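# Hang a necklace on the tabs inside a jewelry box lid

## Task

Drape the necklace so it goes behind one or more of the little tabs on the inner side of the jewelry box lid and falls down on both sides of that tab, with the whole necklace within the box; the box must stay upright, the result must hold up without the robot supporting it, and the grippers must release and withdraw at the end.

## Robot and tools

Robot: two arms, left_arm and right_arm. Each has six joints (waist, shoulder, elbow, wrist pitch, wrist yaw, wrist roll) and a parallel gripper. Cameras: cam_head_left, cam_head_right, cam_high, cam_left_wrist, cam_right_wrist, all 504x504 pixels. Sometimes an outside force briefly pulls on a held part or nudges a loose object.

Frame: a single scene frame shared by both arms. Its origin sits on the table surface midway between the arms; +z is up, +x reaches out over the table, and left_arm is mounted on the +y side. The names left and right refer to the arms, not to image sides. Each gripper's fingers point along its own +z and close along its own y. The reported end_effector_position is the point between the finger pads, roughly 1 cm short of the fingertips; it can be inaccurate, especially far from the base.

Tool execute_actions, argument actions: a list holding zero items or one item. An empty list only reports the current state (with pictures). A motion item is {"rows": [...], "steps": n}: 1 to 15 rows, n from 1 to 15 (default 15), each step lasting 1/30 s. Row k is used on step k; if rows run out, the final row repeats. A motion must last at least 11 steps. A wait item is {"steps": n} with n up to 300; it returns when that many steps have elapsed since the previous result, and time spent writing counts toward it. Optional pictures: true adds camera images to any result. A refused call moves nothing.

Row layout: one flat list of 14 numbers covering both arms, always all 14 even if one arm is idle. Order: left_arm waist, shoulder, elbow, wrist pitch, wrist yaw, wrist roll, opening, then the same seven for right_arm. The joint values are absolute target angles in radians, in the same form as the Joint positions line, not offsets. Stated ranges per arm: waist -2.618 to 3.054, shoulder 0.000 to 3.142, elbow 0.000 to 3.142, wrist pitch -1.571 to 1.571, wrist yaw -1.571 to 1.571, wrist roll -2.094 to 2.094. True stops may differ by up to 0.036 rad either way. A call is refused if a target is over 0.036 rad beyond a stated end and also farther out than the joint's last reported angle. Targets past the true stop are clipped to it, and the result then says "joint sent to its limit" (possibly about an earlier, still-running action); missing that line does not prove more travel exists. Opening is an absolute value from -1 (closed) to +1 (fully open).

Motion limits: each step, the target fed to a joint stays within a fixed distance of its measured angle: 0.202 rad waist, 0.258 shoulder, 0.238 elbow, 0.573 wrist pitch, 0.522 wrist yaw and wrist roll. If the targets would shift a gripper over 70 mm from where it is measured, all that arm's targets are pulled back proportionally. So big moves take several calls.

Timing: each result is captured 11 steps before its action finishes; those steps then run while you compose the next call, and the simulation keeps running during replies. Arms keep heading to the last row sent until they all nearly stop (slow or blocked counts as stopped) or a step is HELD; only a new action resumes travel or pressing. Fingers still in motion keep moving.

Results: the state line gives left_arm: ... | right_arm: ... with end_effector_position in metres and end_effector_quat_wxyz. Joint positions and Joint velocities list each arm's joints (rad, rad/s) followed by the finger-pad gap (m, m/s; 0.094 m is fully open). grip_measured is the measured opening on the same -1..1 scale you command; each gripper may read off by about 1 mm, consistently. Away from the ends, fingers move to where grip_measured equals your number. To hold something, command about 0.03 below grip_measured for a firm grip, less for lighter. Pad force tops out near 50 to 62 N (lower on some grippers, weaker on parts under about 2 mm thick), with a brief harder spike on contact. "joint command not followed" means a clearance check altered or blocked joint targets on some steps; HELD marks steps where your row was not fully sent. Joint torques follow the Joint positions order without the gripper; they carry offsets, scaling and noise and are nonzero even unloaded. MOTOR HOT appears from 75 °C; at 90 °C that arm halts for 10 s, at 100 °C it goes limp and drops until cooled; these show as OVER-TEMPERATURE FAULT lines. Avoid long loaded holds.

Tool zoom_image: camera (one of the five names) and region [x0, y0, x1, y1] in that camera's pixels, origin at top-left, no larger than 504 by 504; it returns a detailed crop of the latest image. Camera intrinsics (pinhole with radial distortion for head and high cameras, fisheye for wrist cameras) are given for reference.

Tool finished_scene: scene, the integer number of the current scene. Replying with no tool call ends everything.

Avoid: pushing or dropping anything off the table, tipping the jewelry box, letting the arms collide or press on each other, dropping or slamming the necklace, and forceful shoves. Prefer smooth motions, release the necklace and move the grippers away before finishing.

Each tool is called as name(argument=value, ...), one argument or row to a line, values as JSON.

## Session

execute_actions(
  actions=[],
)

Scene clock: 0.00 s of 4800.00 s.
left_arm: end_effector_position=(+0.3435, +0.5138, +0.2095) grip_measured=+1.000 end_effector_quat_wxyz=(+0.362, +0.566, +0.692, +0.262) | right_arm: end_effector_position=(+0.4152, +0.1258, +0.2866) grip_measured=+1.000 end_effector_quat_wxyz=(+0.697, +0.292, +0.605, +0.252)
Joint positions: left_arm=[ 0.851  1.797  1.542 -0.658  0.712  2.016  0.094] | right_arm=[1.024 2.365 1.919 0.69  1.15  0.574 0.094]
Joint velocities: left_arm=[-0.007  0.002 -0.002  0.066  0.022 -0.007  0.   ] | right_arm=[-0.007 -0.007 -0.022  0.007 -0.11   0.051  0.   ]
Joint torques (N m, as the arm reports them, + toward a larger angle): no reading
Motor temperatures (°C, as the motors report them): left_arm=[23 26 24 27 20 23] | right_arm=[24 23 22 25 23 23]

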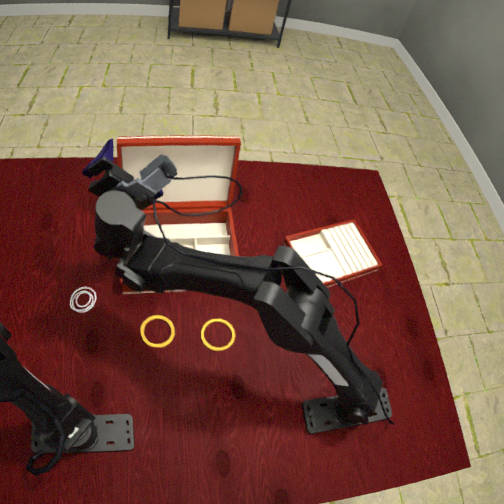

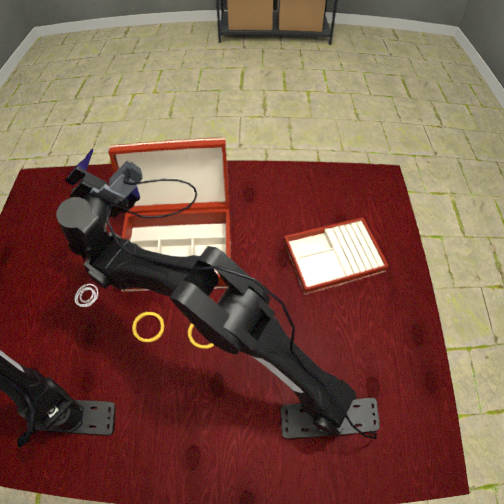

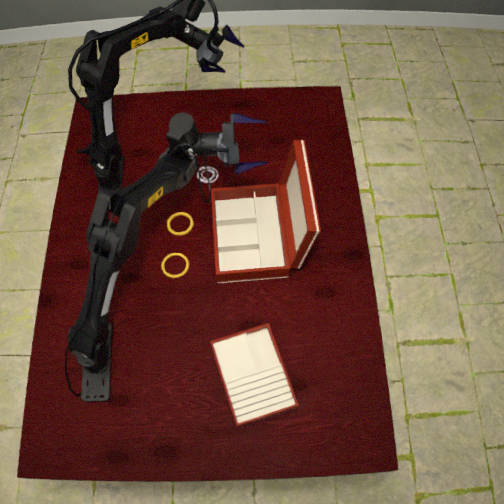

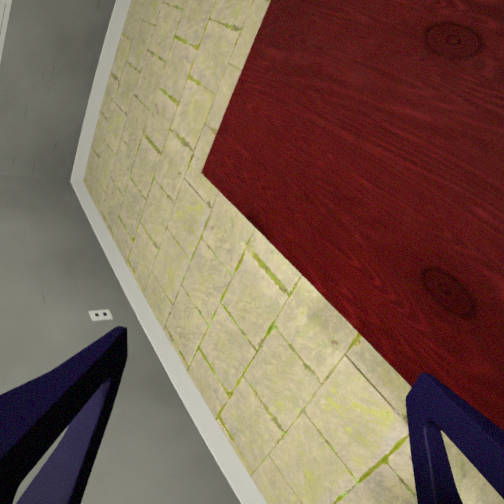

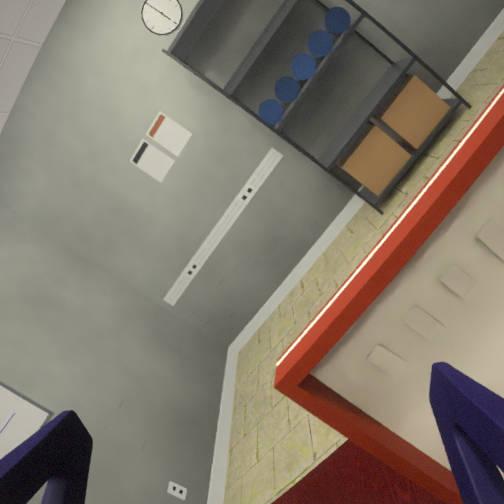

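execute_actions(
  actions=[
    {"rows":[[0.851,1.797,1.542,-0.658,0.712,2.016,1,1.024,2.0,1.55,0.69,1.15,0.574,1],[0.851,1.797,1.542,-0.658,0.712,2.016,1,1.024,1.4,0.9,0.69,1.15,0.574,1]],"steps":15},
  ],
)

execute_actions(
  actions=[
    {"rows":[[0.851,1.5,1.3,-0.658,0.4,1.2,0.2,0.2,1.3,0.85,0.6,1.0,0.3,0]],"steps":15},
  ],
)

execute_actions(
  actions=[
    {"rows":[[0.6,1.4,1.2,-0.9,0,0,-0.5,-0.9,1.1,0.5,0.6,0.3,0,-1]],"steps":15},
  ],
  pictures=true,
)

Scene clock: 1.80 s of 4800.00 s.
left_arm: end_effector_position=(+0.3437, +0.5143, +0.2097) grip_measured=+1.000 end_effector_quat_wxyz=(+0.362, +0.567, +0.692, +0.264) | right_arm: end_effector_position=(+0.3910, +0.0856, +0.2859) grip_measured=+1.000 end_effector_quat_wxyz=(+0.693, +0.260, +0.636, +0.220)
Joint positions: left_arm=[ 0.851  1.797  1.542 -0.656  0.711  2.016  0.094] | right_arm=[1.025 2.139 1.599 0.676 1.136 0.574 0.094]
Joint velocities: left_arm=[ 0.002 -0.012  0.012  0.007  0.007  0.051  0.   ] | right_arm=[ 0.022 -2.132 -2.547 -0.066  0.081 -0.022  0.   ]
Joint torques (N m, as the arm reports them, + toward a larger angle): left_arm=[ 0.02 -8.49  8.8   1.5   0.44 -0.03] | right_arm=[ -0.13 -16.78   6.89   2.03   0.     0.01]
Motor temperatures (°C, as the motors report them): left_arm=[23 27 25 27 20 23] | right_arm=[24 25 23 25 23 23]
Steps of this call (steps 1 to 50: nothing new was sent; steps 51 to 54: the first 4 steps of this action). Readings (joint positions):
51: left_arm=[0.851 1.797 1.542 -0.658 0.712 2.016] | right_arm=[1.024 2.335 1.876 0.691 1.136 0.574]
52: left_arm=[0.851 1.797 1.542 -0.657 0.712 2.016] | right_arm=[1.024 2.275 1.778 0.682 1.134 0.574]
54: the state above

Scene clock: 2.30 s of 4800.00 s.
left_arm: end_effector_position=(+0.2949, +0.4955, +0.2001) grip_measured=+0.224 end_effector_quat_wxyz=(+0.327, +0.415, +0.818, +0.226) | right_arm: end_effector_position=(+0.3361, -0.1468, +0.3528) grip_measured=+0.063 end_effector_quat_wxyz=(+0.728, +0.270, +0.614, +0.142)
Joint positions: left_arm=[ 0.851  1.582  1.322 -0.653  0.527  1.651  0.058] | right_arm=[0.813 1.333 0.874 0.667 1.06  0.425 0.05 ]
Joint velocities: left_arm=[-0.007 -1.458 -0.73  -0.681 -0.872 -2.777 -0.046] | right_arm=[-2.098 -0.129 -0.3   -0.418 -0.344 -0.784 -0.122]
Joint torques (N m, as the arm reports them, + toward a larger angle): left_arm=[ 0.05 -6.   10.9   2.43  0.27 -0.15] | right_arm=[-0.15 -7.01  5.74  1.76 -0.1  -0.07]
Motor temperatures (°C, as the motors report them): left_arm=[23 28 25 27 20 23] | right_arm=[24 25 23 25 23 23]
Steps of this call (steps 1 to 11: the last 11 steps of your previous action; steps 12 to 15: the first 4 steps of this action). Readings (joint positions):
12: left_arm=[0.850 1.768 1.503 -0.623 0.667 1.941] | right_arm=[1.003 1.365 0.925 0.716 1.133 0.536]
13: left_arm=[0.850 1.706 1.426 -0.610 0.606 1.843] | right_arm=[0.953 1.351 0.906 0.698 1.095 0.490]
15: the state above

Scene clock: 2.80 s of 4800.00 s.
left_arm: end_effector_position=(+0.2738, +0.4551, +0.1919) grip_measured=-0.484 end_effector_quat_wxyz=(+0.272, +0.110, +0.942, +0.162) | right_arm: end_effector_position=(+0.3452, -0.4202, +0.3105) grip_measured=-0.929 end_effector_quat_wxyz=(+0.720, +0.279, +0.615, -0.159)
Joint positions: left_arm=[ 0.671  1.433  1.239 -0.754  0.175  0.891  0.024] | right_arm=[-0.042  1.132  0.609  0.633  0.635  0.144  0.003]
Joint velocities: left_arm=[-1.683 -0.3   -0.432 -1.004 -0.916 -2.762 -0.028] | right_arm=[-2.195 -1.048 -1.78   0.007 -2.103 -0.916 -0.107]
Joint torques (N m, as the arm reports them, + toward a larger angle): left_arm=[ 2.35 -6.18  7.78  1.65 -0.2  -0.13] | right_arm=[ 0.56 -0.33  6.25  1.74 -0.24 -0.06]
Motor temperatures (°C, as the motors report them): left_arm=[23 28 25 27 20 23] | right_arm=[24 25 23 25 23 23]
Steps of this call (steps 1 to 11: the last 11 steps of your previous action; steps 12 to 15: the first 4 steps of this action). Readings (joint positions):
12: left_arm=[0.830 1.483 1.300 -0.658 0.351 1.179] | right_arm=[0.161 1.299 0.829 0.627 0.929 0.274]
13: left_arm=[0.788 1.465 1.279 -0.683 0.273 1.085] | right_arm=[0.108 1.240 0.757 0.628 0.811 0.220]
15: the state above

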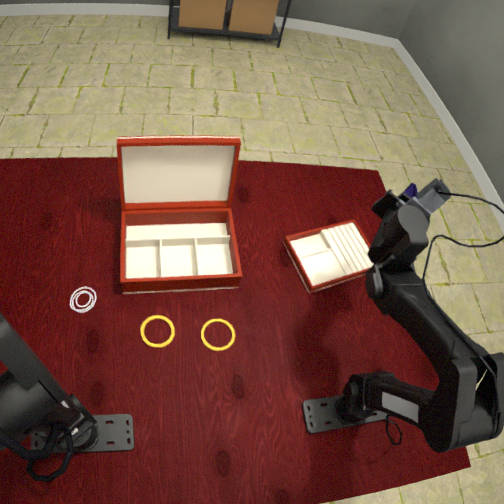

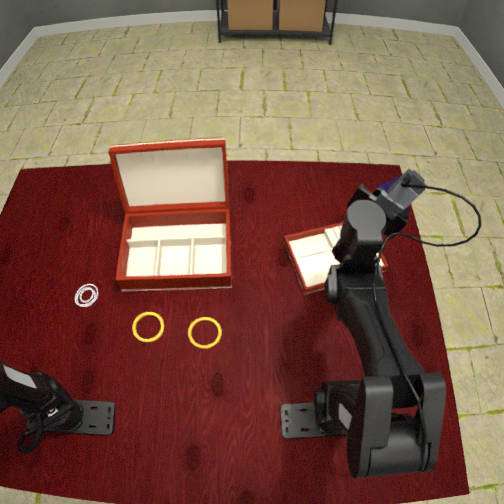

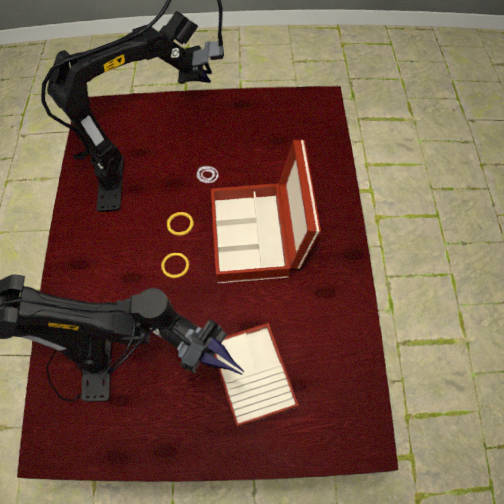

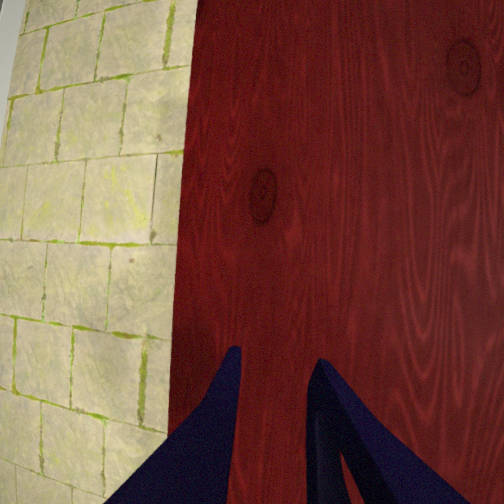

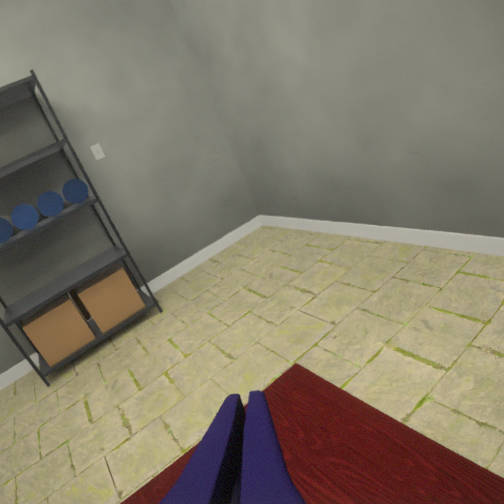

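execute_actions(
  actions=[
    {"rows":[[0.2,1.5,1.2,-1.0,0,0,-0.8,-0.9,1.1,0.3,0.8,0,0,-1],[0.2,1.5,1.2,-1.0,0,0,-0.8,-0.9,1.1,0.3,0.8,0,0,-1],[0.2,1.5,1.2,-1.0,0,0,-0.8,-0.9,1.1,0.3,0.8,0,0,-1],[0.2,1.5,1.2,-1.0,0,0,-0.8,-0.9,1.1,0.3,0.8,0,0,-1],[0.2,1.5,1.2,-1.0,0,0,-0.8,-0.9,1.1,0.3,0.8,0,0,-1],[-0.03,1.66,1.24,-1.12,0,0,-0.8,-0.9,1.1,0.3,0.8,0,0,-1]],"steps":15},
  ],
)

execute_actions(
  actions=[
    {"steps":25},
  ],
  pictures=true,
)

Scene clock: 3.60 s of 4800.00 s.
left_arm: end_effector_position=(+0.2745, +0.3759, +0.1463) grip_measured=-0.796 end_effector_quat_wxyz=(+0.186, -0.209, +0.959, +0.048) | right_arm: end_effector_position=(+0.2011, -0.6089, +0.2248) grip_measured=-0.982 end_effector_quat_wxyz=(+0.614, +0.348, +0.623, -0.337)
Joint positions: left_arm=[ 0.393  1.473  1.214 -0.926 -0.011  0.011  0.01 ] | right_arm=[-0.905  1.101  0.344  0.737  0.141  0.009  0.001]
Joint velocities: left_arm=[-1.98   0.535 -0.007 -0.315 -0.066  0.037 -0.005] | right_arm=[ 0.002 -0.027 -1.018  0.022 -0.872  0.007 -0.002]
Joint torques (N m, as the arm reports them, + toward a larger angle): left_arm=[-0.85 -5.52  7.19  0.9   0.16 -0.1 ] | right_arm=[ 0.13 -2.44  7.25  2.94 -0.02 -0.16]
Motor temperatures (°C, as the motors report them): left_arm=[23 28 25 27 20 23] | right_arm=[24 25 23 25 23 23]
Steps of this call (steps 1 to 11: the last 11 steps of your previous action; steps 12 to 20: the robot went on to your last target; steps 21 to 24: the first 4 steps of this action). Readings (joint positions):
21: left_arm=[0.572 1.428 1.214 -0.892 -0.001 0.017] | right_arm=[-0.906 1.107 0.472 0.643 0.275 0.010]
22: left_arm=[0.526 1.438 1.214 -0.902 -0.011 0.013] | right_arm=[-0.906 1.102 0.427 0.700 0.220 0.009]
24: the state above

Scene clock: 4.43 s of 4800.00 s.
left_arm: end_effector_position=(+0.2670, +0.2302, +0.0813) grip_measured=-0.798 end_effector_quat_wxyz=(+0.009, +0.002, +1.000, -0.005) | right_arm: end_effector_position=(+0.2160, -0.5898, +0.2165) grip_measured=-0.982 end_effector_quat_wxyz=(+0.639, +0.304, +0.641, -0.297)
Joint positions: left_arm=[-0.039  1.677  1.231 -1.108  0.011  0.009  0.009] | right_arm=[-0.905  1.101  0.292  0.802  0.008  0.009  0.001]
Joint velocities: left_arm=[-0.002  0.002  0.002  0.037 -0.022 -0.051 -0.   ] | right_arm=[ 0.012  0.007  0.012 -0.066  0.022  0.022 -0.   ]
Joint torques (N m, as the arm reports them, + toward a larger angle): left_arm=[ 0.64 -7.69  8.3   0.41 -0.09 -0.11] | right_arm=[ 0.47 -2.24  6.41  2.29 -0.13 -0.09]
Motor temperatures (°C, as the motors report them): left_arm=[23 28 26 27 20 23] | right_arm=[24 25 23 25 23 23]
Kept back: nothing.
Steps of this call (steps 1 to 11: the last 11 steps of your previous action; steps 12 to 25: the robot went on to your last target). Readings (joint positions):
1: left_arm=[0.323 1.489 1.214 -0.934 -0.009 0.011] | right_arm=[-0.905 1.101 0.316 0.738 0.114 0.009]
2: left_arm=[0.255 1.514 1.218 -0.953 -0.008 0.010] | right_arm=[-0.905 1.101 0.299 0.738 0.092 0.009]
4: left_arm=[0.124 1.585 1.231 -0.989 -0.006 0.010] | right_arm=[-0.905 1.101 0.292 0.744 0.061 0.009]
8: left_arm=[-0.049 1.678 1.231 -1.051 0.012 0.009] | right_arm=[-0.905 1.101 0.292 0.782 0.029 0.009]
25: the state above

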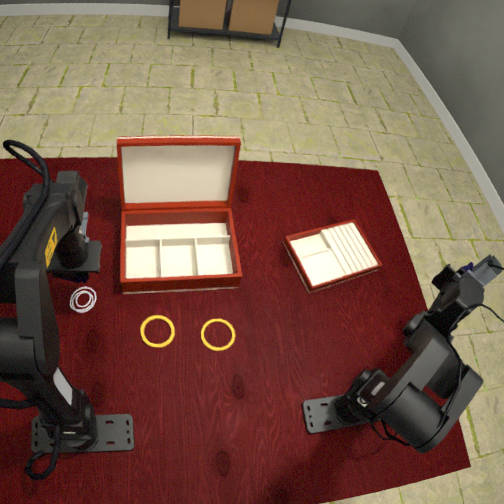

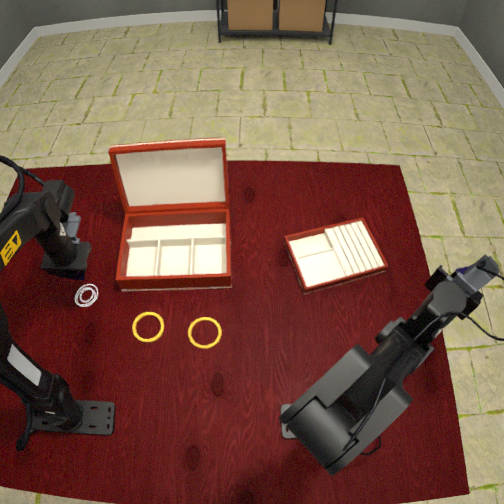

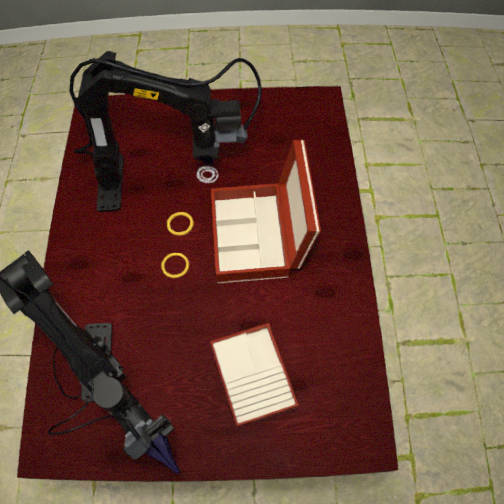

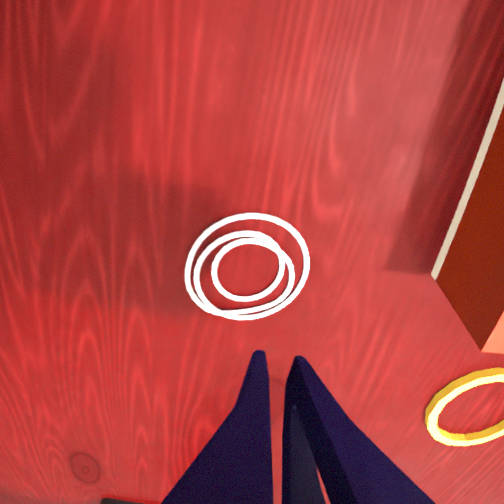

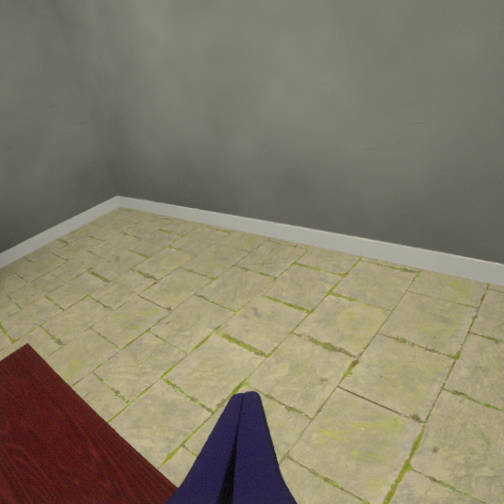

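execute_actions(
  actions=[
    {"rows":[[-0.03,1.72,1.25,-1.08,0,0.6,-0.8,-0.9,1.1,0.3,0.8,0,0,-1],[-0.03,1.76,1.26,-1.05,0,1.2,-0.8,-0.9,1.1,0.3,0.8,0,0,-1],[-0.03,1.81,1.265,-1.015,0,1.55,-0.8,-0.9,1.1,0.3,0.8,0,0,-1]],"steps":15},
  ],
)

execute_actions(
  actions=[
    {"steps":20},
  ],
  pictures=true,
)

Scene clock: 5.73 s of 4800.00 s.
left_arm: end_effector_position=(+0.2741, +0.2308, +0.0683) grip_measured=-0.798 end_effector_quat_wxyz=(-0.001, +0.184, +0.983, -0.005) | right_arm: end_effector_position=(+0.2160, -0.5898, +0.2166) grip_measured=-0.982 end_effector_quat_wxyz=(+0.639, +0.304, +0.641, -0.297)
Joint positions: left_arm=[-0.038  1.734  1.244 -1.084  0.009  0.378  0.009] | right_arm=[-0.905  1.101  0.292  0.802  0.008  0.009  0.001]
Joint velocities: left_arm=[-0.012  0.838  0.12   0.52   0.051  2.791 -0.   ] | right_arm=[-0.017  0.007  0.027  0.007 -0.007  0.037 -0.   ]
Joint torques (N m, as the arm reports them, + toward a larger angle): left_arm=[ 0.68 -4.98  8.56  0.46 -0.09 -0.04] | right_arm=[ 0.42 -2.32  6.3   2.33 -0.12 -0.08]
Motor temperatures (°C, as the motors report them): left_arm=[23 29 26 27 20 23] | right_arm=[24 25 24 26 23 23]
Steps of this call (steps 1 to 15: the robot went on to your last target; steps 16 to 35: nothing new was sent; steps 36 to 39: the first 4 steps of this action). Readings (joint positions):
36: left_arm=[-0.038 1.679 1.231 -1.108 0.010 0.082] | right_arm=[-0.905 1.101 0.292 0.802 0.008 0.009]
37: left_arm=[-0.038 1.688 1.233 -1.104 0.009 0.181] | right_arm=[-0.905 1.101 0.292 0.802 0.008 0.009]
39: the state above

Scene clock: 6.40 s of 4800.00 s.
left_arm: end_effector_position=(+0.2844, +0.2321, +0.0445) grip_measured=-0.798 end_effector_quat_wxyz=(-0.008, +0.685, +0.729, -0.009) | right_arm: end_effector_position=(+0.2160, -0.5898, +0.2166) grip_measured=-0.982 end_effector_quat_wxyz=(+0.639, +0.304, +0.641, -0.297)
Joint positions: left_arm=[-0.038  1.816  1.245 -1.025  0.002  1.515  0.009] | right_arm=[-0.905  1.101  0.292  0.802  0.008  0.009  0.001]
Joint velocities: left_arm=[-0.002 -0.017 -0.007  0.051 -0.095  0.198  0.001] | right_arm=[-0.017 -0.007  0.007 -0.051 -0.007 -0.007  0.   ]
Joint torques (N m, as the arm reports them, + toward a larger angle): left_arm=[ 0.61 -8.01  8.88  0.52  0.02  0.04] | right_arm=[ 0.59 -2.38  6.62  2.33 -0.09 -0.06]
Motor temperatures (°C, as the motors report them): left_arm=[23 29 26 27 20 23] | right_arm=[24 25 24 26 23 23]
Kept back: nothing.
Steps of this call (steps 1 to 11: the last 11 steps of your previous action; steps 12 to 20: the robot went on to your last target). Readings (joint positions):
1: left_arm=[-0.038 1.761 1.245 -1.067 0.009 0.475] | right_arm=[-0.905 1.101 0.292 0.802 0.008 0.009]
2: left_arm=[-0.038 1.784 1.245 -1.055 0.009 0.573] | right_arm=[-0.905 1.101 0.292 0.802 0.008 0.009]
4: left_arm=[-0.038 1.812 1.245 -1.043 0.007 0.769] | right_arm=[-0.905 1.101 0.292 0.802 0.008 0.009]
8: left_arm=[-0.038 1.816 1.245 -1.032 0.006 1.155] | right_arm=[-0.905 1.101 0.292 0.802 0.008 0.009]
20: the state above

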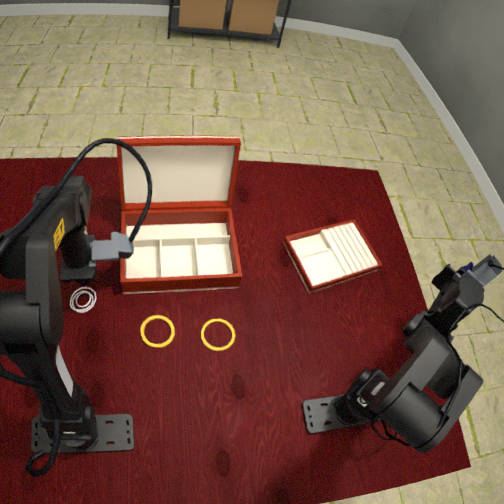

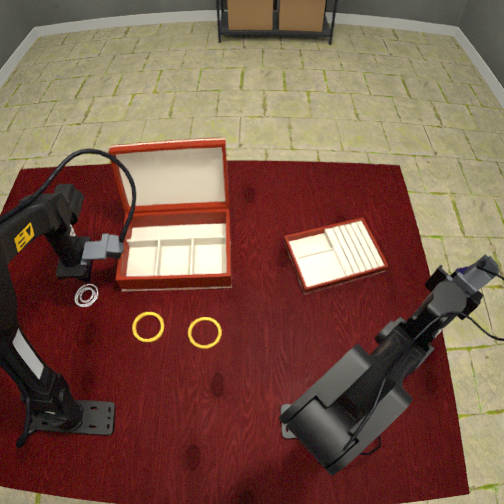

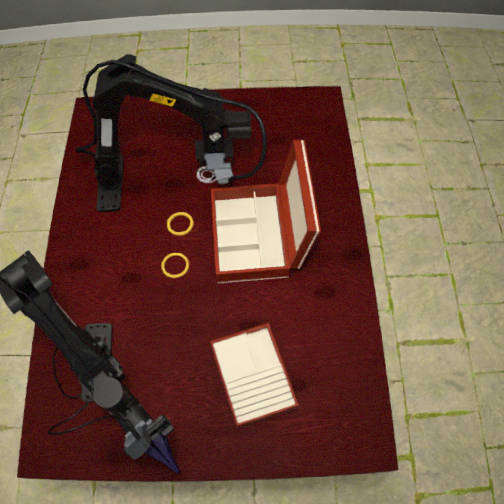

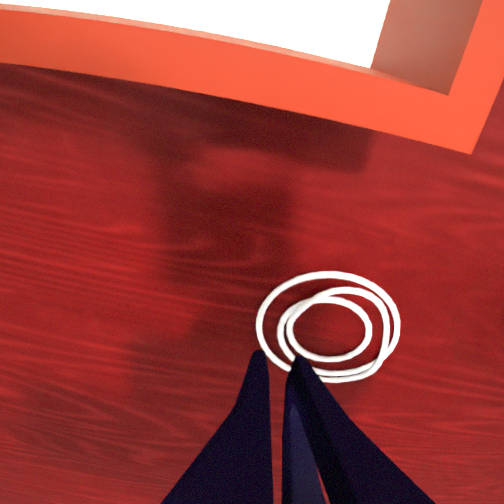

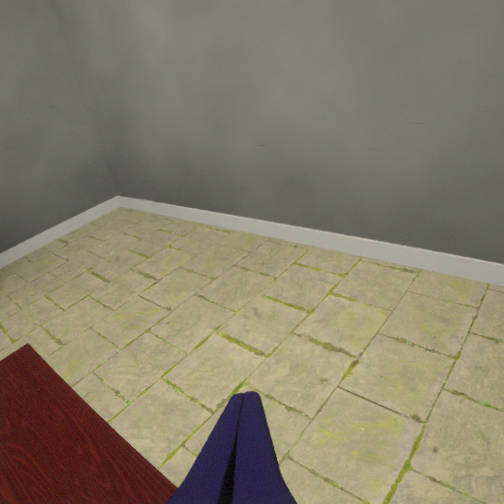

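execute_actions(
  actions=[
    {"rows":[[-0.03,1.83,1.235,-0.99,0,1.55,-0.8,-0.9,1.1,0.3,0.8,0,0,-1],[-0.03,1.85,1.225,-0.96,0,1.55,-0.8,-0.9,1.1,0.3,0.8,0,0,-1],[-0.03,1.865,1.215,-0.935,0,1.55,-0.8,-0.9,1.1,0.3,0.8,0,0,-1]],"steps":15},
  ],
)

execute_actions(
  actions=[
    {"steps":15},
  ],
  pictures=true,
)

Scene clock: 8.07 s of 4800.00 s.
left_arm: end_effector_position=(+0.2918, +0.2322, +0.0406) grip_measured=-0.798 end_effector_quat_wxyz=(-0.001, +0.694, +0.720, -0.002) | right_arm: end_effector_position=(+0.2160, -0.5898, +0.2166) grip_measured=-0.982 end_effector_quat_wxyz=(+0.639, +0.304, +0.641, -0.297)
Joint positions: left_arm=[-0.038  1.829  1.245 -0.991  0.002  1.541  0.009] | right_arm=[-0.905  1.101  0.292  0.802  0.008  0.009  0.001]
Joint velocities: left_arm=[-0.002  0.203 -0.042  0.33   0.007 -0.081 -0.   ] | right_arm=[-0.007 -0.022  0.007 -0.007 -0.007 -0.037 -0.   ]
Joint torques (N m, as the arm reports them, + toward a larger angle): left_arm=[ 0.65 -5.85  4.67  0.47  0.01  0.05] | right_arm=[ 0.52 -2.33  6.4   2.33 -0.11 -0.08]
Motor temperatures (°C, as the motors report them): left_arm=[23 29 27 27 20 23] | right_arm=[24 25 24 26 23 23]
Steps of this call (steps 1 to 30: the robot went on to your last target; steps 31 to 46: nothing new was sent; steps 47 to 50: the first 4 steps of this action). Readings (joint positions):
47: left_arm=[-0.038 1.816 1.245 -1.021 0.002 1.541] | right_arm=[-0.905 1.101 0.292 0.802 0.008 0.009]
48: left_arm=[-0.038 1.818 1.245 -1.015 0.002 1.541] | right_arm=[-0.905 1.101 0.292 0.802 0.008 0.009]
50: the state above

Scene clock: 8.57 s of 4800.00 s.
left_arm: end_effector_position=(+0.3014, +0.2323, +0.0327) grip_measured=-0.798 end_effector_quat_wxyz=(+0.007, +0.694, +0.720, +0.006) | right_arm: end_effector_position=(+0.2160, -0.5898, +0.2166) grip_measured=-0.982 end_effector_quat_wxyz=(+0.639, +0.304, +0.641, -0.297)
Joint positions: left_arm=[-0.038  1.855  1.245 -0.944  0.002  1.541  0.009] | right_arm=[-0.905  1.101  0.292  0.802  0.008  0.008  0.001]
Joint velocities: left_arm=[-0.007  0.002 -0.007 -0.022  0.037  0.037  0.002] | right_arm=[ 0.012 -0.002  0.002 -0.007 -0.007 -0.037 -0.001]
Joint torques (N m, as the arm reports them, + toward a larger angle): left_arm=[ 0.59 -6.99  4.69  0.59  0.    0.04] | right_arm=[ 0.51 -2.27  6.43  2.34 -0.08 -0.12]
Motor temperatures (°C, as the motors report them): left_arm=[23 30 27 27 20 23] | right_arm=[24 25 24 26 23 23]
Kept back: nothing.
Steps of this call (steps 1 to 11: the last 11 steps of your previous action; steps 12 to 15: the robot went on to your last target). Readings (joint positions):
1: left_arm=[-0.038 1.836 1.245 -0.980 0.002 1.541] | right_arm=[-0.905 1.101 0.292 0.802 0.008 0.009]
2: left_arm=[-0.038 1.844 1.245 -0.971 0.002 1.541] | right_arm=[-0.905 1.101 0.292 0.802 0.008 0.009]
4: left_arm=[-0.038 1.853 1.245 -0.960 0.002 1.541] | right_arm=[-0.905 1.101 0.292 0.802 0.008 0.009]
8: left_arm=[-0.038 1.855 1.245 -0.949 0.002 1.541] | right_arm=[-0.905 1.101 0.292 0.802 0.008 0.008]
15: the state above

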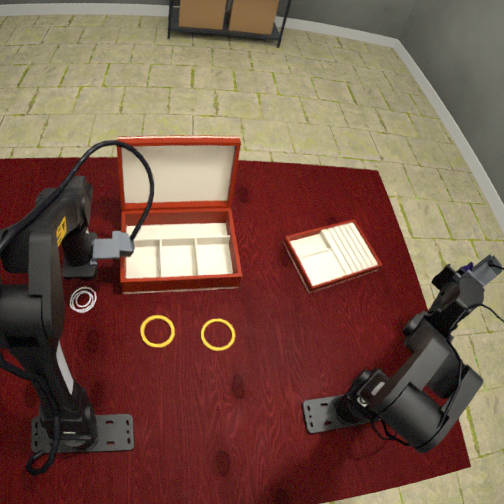

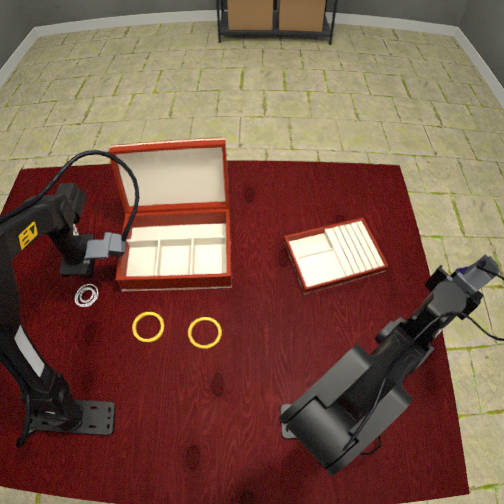

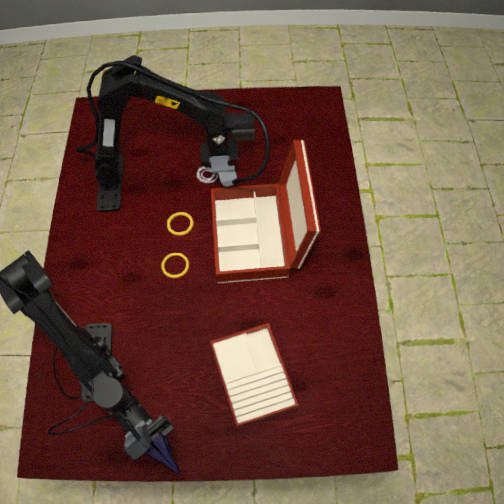

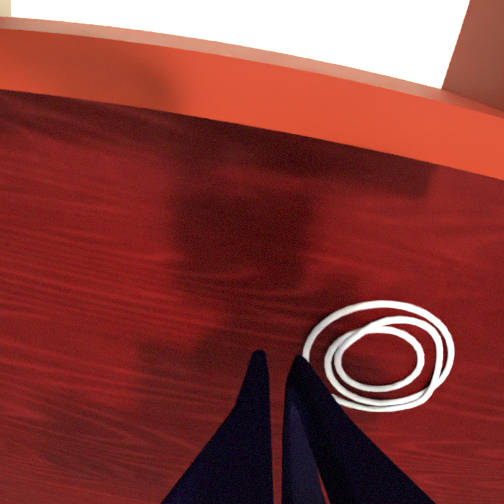

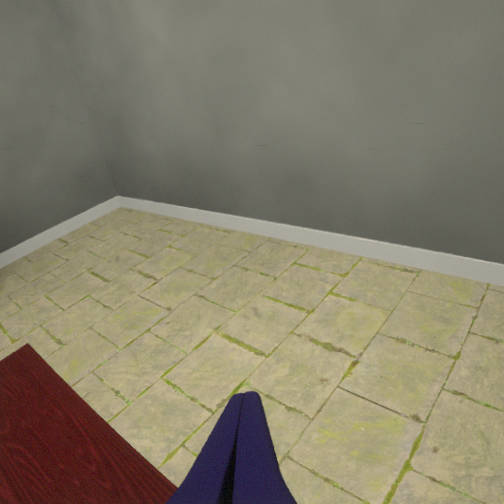

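execute_actions(
  actions=[
    {"rows":[[-0.02,1.85,1.21,-0.93,0,1.55,-0.8,-0.9,1.1,0.3,0.8,0,0,-1],[-0.01,1.845,1.19,-0.92,0,1.55,-0.8,-0.9,1.1,0.3,0.8,0,0,-1],[0.0,1.84,1.165,-0.90,0,1.55,-0.8,-0.9,1.1,0.3,0.8,0,0,-1]],"steps":15},
  ],
)

execute_actions(
  actions=[
    {"steps":15},
  ],
  pictures=true,
)

Scene clock: 10.07 s of 4800.00 s.
left_arm: end_effector_position=(+0.2969, +0.2365, +0.0254) grip_measured=-0.798 end_effector_quat_wxyz=(+0.005, +0.689, +0.724, +0.004) | right_arm: end_effector_position=(+0.2160, -0.5898, +0.2166) grip_measured=-0.982 end_effector_quat_wxyz=(+0.639, +0.304, +0.641, -0.297)
Joint positions: left_arm=[-0.025  1.855  1.214 -0.919  0.002  1.541  0.009] | right_arm=[-0.905  1.101  0.292  0.802  0.008  0.008  0.001]
Joint velocities: left_arm=[ 0.198 -0.007 -0.422  0.081  0.022  0.007  0.   ] | right_arm=[-0.002  0.022 -0.007 -0.007 -0.081  0.051 -0.   ]
Joint torques (N m, as the arm reports them, + toward a larger angle): left_arm=[ 0.94 -8.85  5.    0.43  0.01  0.05] | right_arm=[ 0.61 -2.29  6.35  2.31 -0.1  -0.07]
Motor temperatures (°C, as the motors report them): left_arm=[23 30 26 27 20 23] | right_arm=[24 24 25 27 23 23]
Steps of this call (steps 1 to 15: the robot went on to your last target; steps 16 to 41: nothing new was sent; steps 42 to 45: the first 4 steps of this action). Readings (joint positions):
42: left_arm=[-0.038 1.855 1.244 -0.941 0.002 1.541] | right_arm=[-0.905 1.101 0.292 0.802 0.008 0.008]
43: left_arm=[-0.036 1.855 1.239 -0.936 0.002 1.541] | right_arm=[-0.905 1.101 0.292 0.802 0.008 0.008]
45: the state above

Scene clock: 10.57 s of 4800.00 s.
left_arm: end_effector_position=(+0.2874, +0.2426, +0.0176) grip_measured=-0.798 end_effector_quat_wxyz=(-0.004, +0.683, +0.731, -0.004) | right_arm: end_effector_position=(+0.2160, -0.5898, +0.2166) grip_measured=-0.982 end_effector_quat_wxyz=(+0.639, +0.304, +0.641, -0.297)
Joint positions: left_arm=[-0.007  1.855  1.181 -0.909 -0.001  1.541  0.009] | right_arm=[-0.905  1.101  0.292  0.802  0.008  0.008  0.001]
Joint velocities: left_arm=[ 0.012 -0.017  0.012 -0.022  0.037  0.037 -0.001] | right_arm=[-0.002  0.007 -0.002  0.022 -0.066  0.095 -0.001]
Joint torques (N m, as the arm reports them, + toward a larger angle): left_arm=[ 0.49 -8.66  5.73  0.53  0.04  0.04] | right_arm=[ 0.41 -2.35  6.56  2.31 -0.1  -0.12]
Motor temperatures (°C, as the motors report them): left_arm=[23 30 26 27 20 23] | right_arm=[24 24 25 27 23 23]
Kept back: nothing.
Steps of this call (steps 1 to 11: the last 11 steps of your previous action; steps 12 to 15: the robot went on to your last target). Readings (joint positions):
1: left_arm=[-0.018 1.855 1.201 -0.916 0.001 1.541] | right_arm=[-0.905 1.101 0.292 0.802 0.008 0.008]
2: left_arm=[-0.013 1.855 1.191 -0.916 0.001 1.541] | right_arm=[-0.905 1.101 0.292 0.802 0.008 0.008]
4: left_arm=[-0.007 1.855 1.181 -0.916 -0.001 1.541] | right_arm=[-0.905 1.101 0.292 0.802 0.008 0.008]
8: left_arm=[-0.007 1.855 1.181 -0.911 -0.001 1.541] | right_arm=[-0.905 1.101 0.292 0.802 0.008 0.008]
15: the state above

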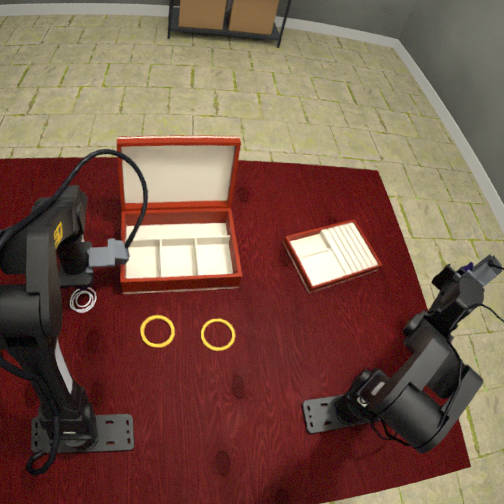

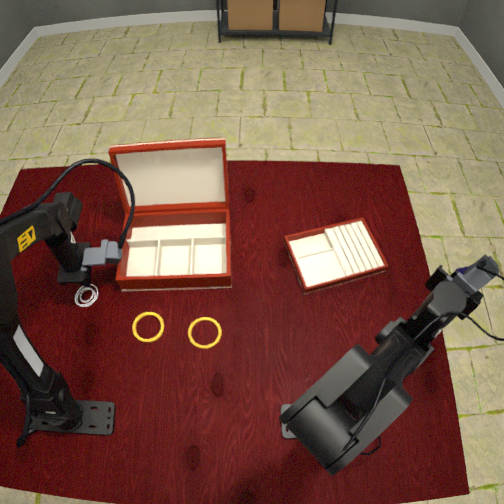

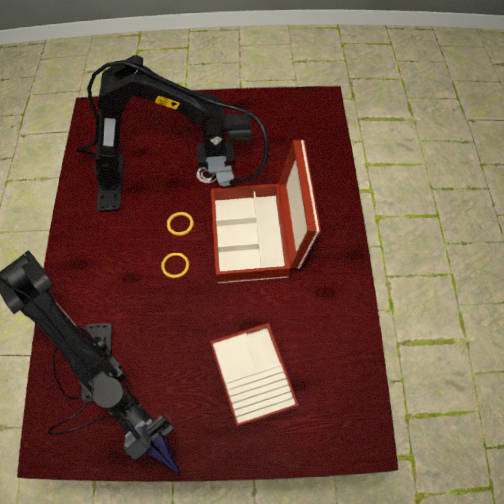

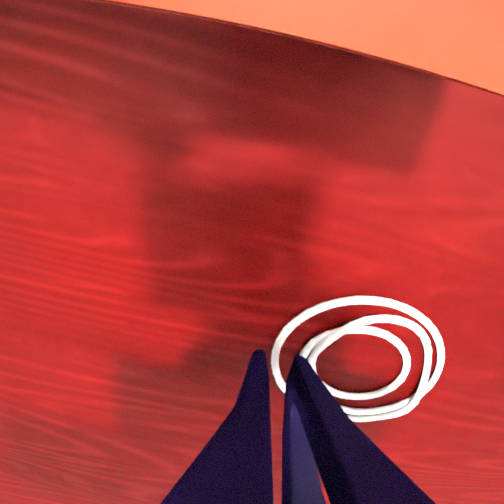

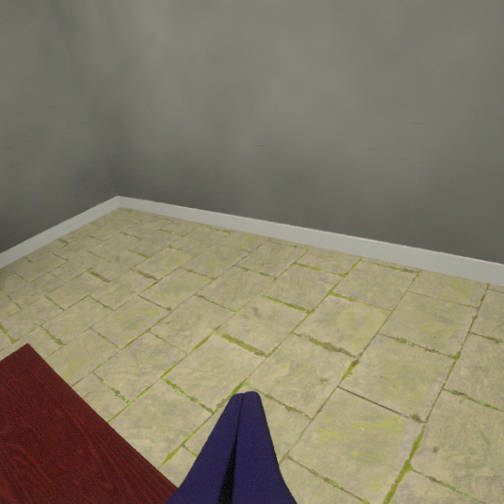

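execute_actions(
  actions=[
    {"rows":[[0.0,1.865,1.158,-0.89,0,1.55,-0.8,-0.9,1.1,0.3,0.8,0,0,-1],[0.0,1.876,1.15,-0.875,0,1.55,-0.8,-0.9,1.1,0.3,0.8,0,0,-1]],"steps":15},
  ],
)

execute_actions(
  actions=[
    {"steps":12},
  ],
  pictures=true,
)

Scene clock: 11.37 s of 4800.00 s.
left_arm: end_effector_position=(+0.2904, +0.2427, +0.0176) grip_measured=-0.798 end_effector_quat_wxyz=(-0.000, +0.683, +0.731, +0.000) | right_arm: end_effector_position=(+0.2160, -0.5898, +0.2166) grip_measured=-0.982 end_effector_quat_wxyz=(+0.639, +0.304, +0.641, -0.297)
Joint positions: left_arm=[-0.007  1.855  1.181 -0.896 -0.001  1.541  0.009] | right_arm=[-0.905  1.101  0.292  0.802  0.008  0.008  0.001]
Joint velocities: left_arm=[ 0.007 -0.002 -0.012  0.154  0.022 -0.007  0.   ] | right_arm=[ 0.012 -0.002 -0.012 -0.007  0.007 -0.037 -0.002]
Joint torques (N m, as the arm reports them, + toward a larger angle): left_arm=[ 0.51 -6.07  4.44  0.55  0.04  0.04] | right_arm=[ 0.37 -2.45  6.37  2.29 -0.06 -0.12]
Motor temperatures (°C, as the motors report them): left_arm=[23 30 26 27 20 23] | right_arm=[24 24 25 27 23 23]
Steps of this call (steps 1 to 15: the robot went on to your last target; steps 16 to 20: nothing new was sent; steps 21 to 24: the first 4 steps of this action). Readings (joint positions):
21: left_arm=[-0.007 1.855 1.181 -0.907 -0.001 1.541] | right_arm=[-0.905 1.101 0.292 0.802 0.008 0.008]
22: left_arm=[-0.007 1.855 1.181 -0.904 -0.001 1.541] | right_arm=[-0.905 1.101 0.292 0.802 0.008 0.008]
24: the state above

Scene clock: 11.77 s of 4800.00 s.
left_arm: end_effector_position=(+0.2936, +0.2429, +0.0176) grip_measured=-0.798 end_effector_quat_wxyz=(+0.004, +0.683, +0.731, +0.005) | right_arm: end_effector_position=(+0.2160, -0.5898, +0.2166) grip_measured=-0.982 end_effector_quat_wxyz=(+0.639, +0.304, +0.641, -0.297)
Joint positions: left_arm=[-0.007  1.855  1.181 -0.883 -0.001  1.541  0.009] | right_arm=[-0.905  1.101  0.292  0.802  0.008  0.008  0.001]
Joint velocities: left_arm=[-0.007 -0.002 -0.022 -0.037  0.007 -0.007  0.001] | right_arm=[-0.002  0.002 -0.017 -0.022 -0.051  0.051 -0.   ]
Joint torques (N m, as the arm reports them, + toward a larger angle): left_arm=[ 0.54 -6.1   4.46  0.58  0.02  0.04] | right_arm=[ 0.54 -2.35  6.51  2.32 -0.12 -0.09]
Motor temperatures (°C, as the motors report them): left_arm=[23 30 26 27 20 23] | right_arm=[24 24 25 27 23 23]
Kept back: nothing.
Steps of this call (steps 1 to 11: the last 11 steps of your previous action; step 12: the robot went on to your last target). Readings (joint positions):
1: left_arm=[-0.007 1.855 1.181 -0.893 -0.001 1.541] | right_arm=[-0.905 1.101 0.292 0.802 0.008 0.008]
2: left_arm=[-0.007 1.855 1.181 -0.891 -0.001 1.541] | right_arm=[-0.905 1.101 0.292 0.802 0.008 0.008]
4: left_arm=[-0.007 1.855 1.181 -0.888 -0.001 1.541] | right_arm=[-0.905 1.101 0.292 0.802 0.008 0.008]
8: left_arm=[-0.007 1.855 1.181 -0.885 -0.001 1.541] | right_arm=[-0.905 1.101 0.292 0.802 0.008 0.008]
12: the state above

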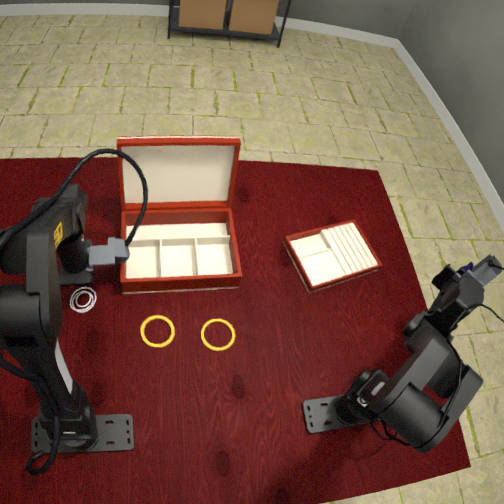

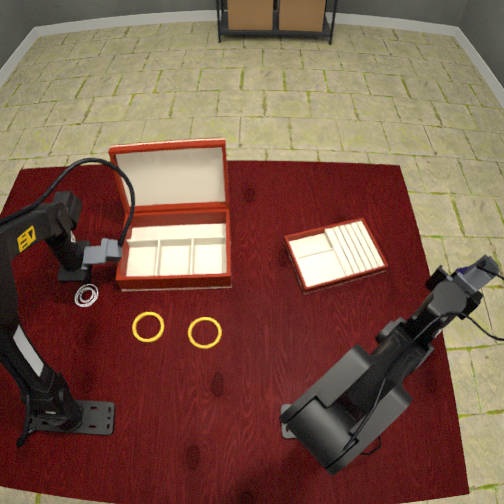

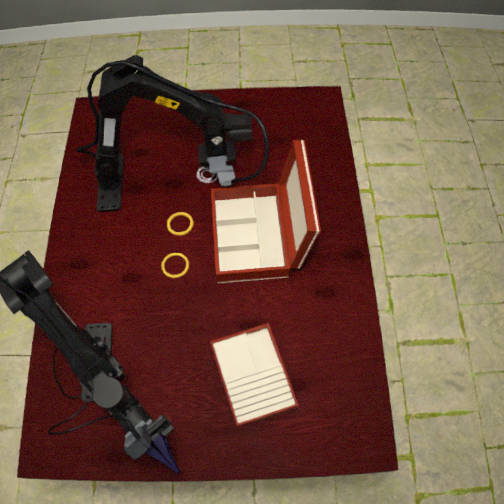

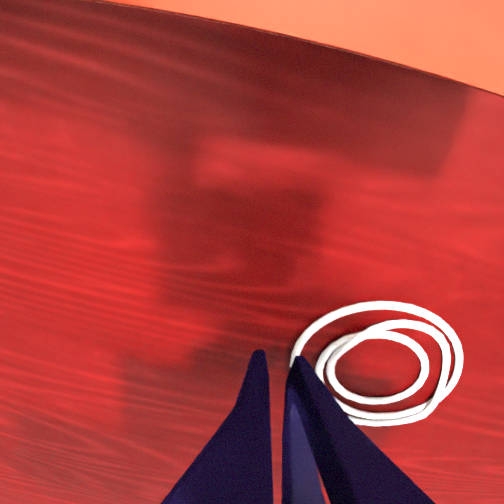

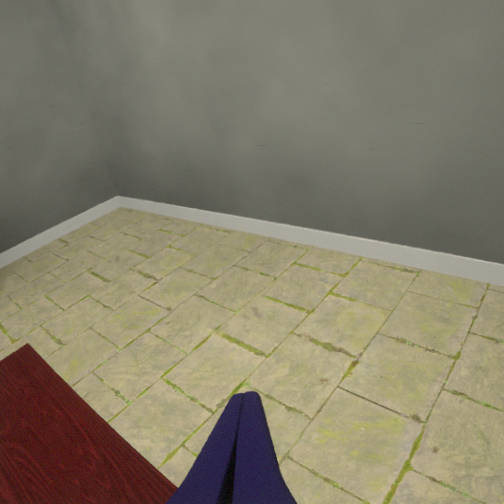

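execute_actions(
  actions=[
    {"rows":[[0.0,1.865,1.145,-0.89,0,1.55,-0.8,-0.9,1.1,0.3,0.8,0,0,-1],[0.0,1.865,1.138,-0.89,0,1.55,-0.8,-0.9,1.1,0.3,0.8,0,0,-1]],"steps":15},
  ],
)

execute_actions(
  actions=[
    {"steps":12},
  ],
  pictures=true,
)

Scene clock: 12.27 s of 4800.00 s.
left_arm: end_effector_position=(+0.2887, +0.2427, +0.0143) grip_measured=-0.798 end_effector_quat_wxyz=(-0.000, +0.683, +0.731, +0.000) | right_arm: end_effector_position=(+0.2160, -0.5898, +0.2166) grip_measured=-0.982 end_effector_quat_wxyz=(+0.639, +0.304, +0.641, -0.297)
Joint positions: left_arm=[-0.007  1.855  1.166 -0.882 -0.001  1.541  0.009] | right_arm=[-0.905  1.101  0.292  0.802  0.008  0.008  0.001]
Joint velocities: left_arm=[ 0.002  0.007 -0.159 -0.022 -0.022  0.007  0.   ] | right_arm=[-0.012 -0.012  0.002 -0.007  0.051 -0.007  0.001]
Joint torques (N m, as the arm reports them, + toward a larger angle): left_arm=[ 0.55 -6.85  5.39  0.37  0.04  0.03] | right_arm=[ 0.32 -2.23  6.31  2.34 -0.12 -0.08]
Motor temperatures (°C, as the motors report them): left_arm=[23 30 26 27 20 23] | right_arm=[24 24 25 27 23 23]
Steps of this call (steps 1 to 11: the robot went on to your last target; steps 12 to 15: the first 4 steps of this action). Readings (joint positions):
12: left_arm=[-0.007 1.855 1.179 -0.882 -0.001 1.541] | right_arm=[-0.905 1.101 0.292 0.802 0.008 0.008]
13: left_arm=[-0.007 1.855 1.176 -0.882 -0.001 1.541] | right_arm=[-0.905 1.101 0.292 0.802 0.008 0.008]
15: the state above

Scene clock: 12.67 s of 4800.00 s.
left_arm: end_effector_position=(+0.2863, +0.2426, +0.0127) grip_measured=-0.798 end_effector_quat_wxyz=(-0.003, +0.683, +0.730, -0.002) | right_arm: end_effector_position=(+0.2160, -0.5898, +0.2166) grip_measured=-0.982 end_effector_quat_wxyz=(+0.639, +0.304, +0.641, -0.297)
Joint positions: left_arm=[-0.007  1.855  1.159 -0.882 -0.001  1.541  0.009] | right_arm=[-0.905  1.101  0.292  0.802  0.008  0.008  0.001]
Joint velocities: left_arm=[-0.017  0.012 -0.017  0.051  0.022  0.022 -0.   ] | right_arm=[ 0.002 -0.017 -0.017 -0.051  0.007 -0.066  0.001]
Joint torques (N m, as the arm reports them, + toward a larger angle): left_arm=[ 0.55 -6.8   5.13  0.4   0.03  0.05] | right_arm=[ 0.46 -2.23  6.47  2.3  -0.1  -0.1 ]
Motor temperatures (°C, as the motors report them): left_arm=[23 30 26 27 20 23] | right_arm=[24 24 25 27 23 23]
Kept back: nothing.
Steps of this call (steps 1 to 11: the last 11 steps of your previous action; step 12: the robot went on to your last target). Readings (joint positions):
1: left_arm=[-0.007 1.855 1.162 -0.882 -0.001 1.541] | right_arm=[-0.905 1.101 0.292 0.802 0.008 0.008]
2: left_arm=[-0.007 1.855 1.159 -0.882 -0.001 1.541] | right_arm=[-0.905 1.101 0.292 0.802 0.008 0.008]
4: left_arm=[-0.007 1.855 1.159 -0.882 -0.001 1.541] | right_arm=[-0.905 1.101 0.292 0.802 0.008 0.008]
8: left_arm=[-0.007 1.855 1.159 -0.882 -0.001 1.541] | right_arm=[-0.905 1.101 0.292 0.802 0.008 0.008]
12: the state above

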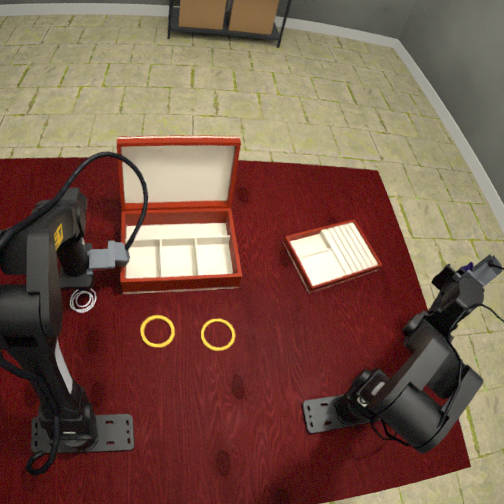

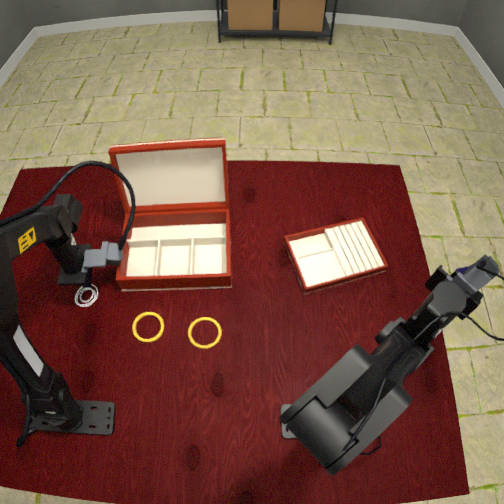

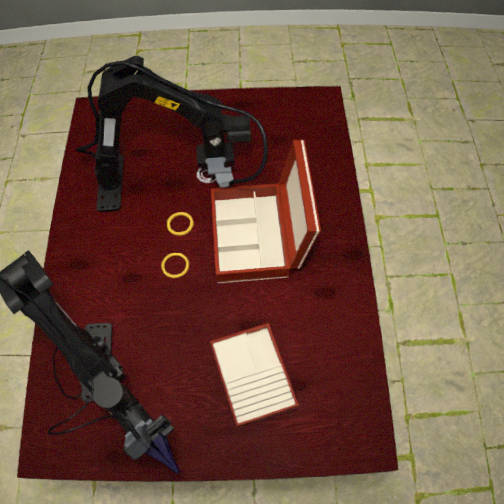

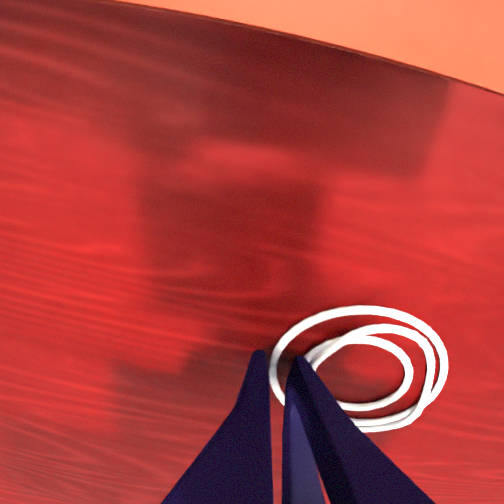

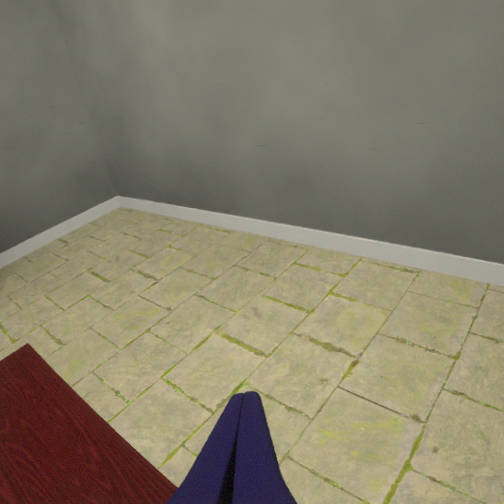

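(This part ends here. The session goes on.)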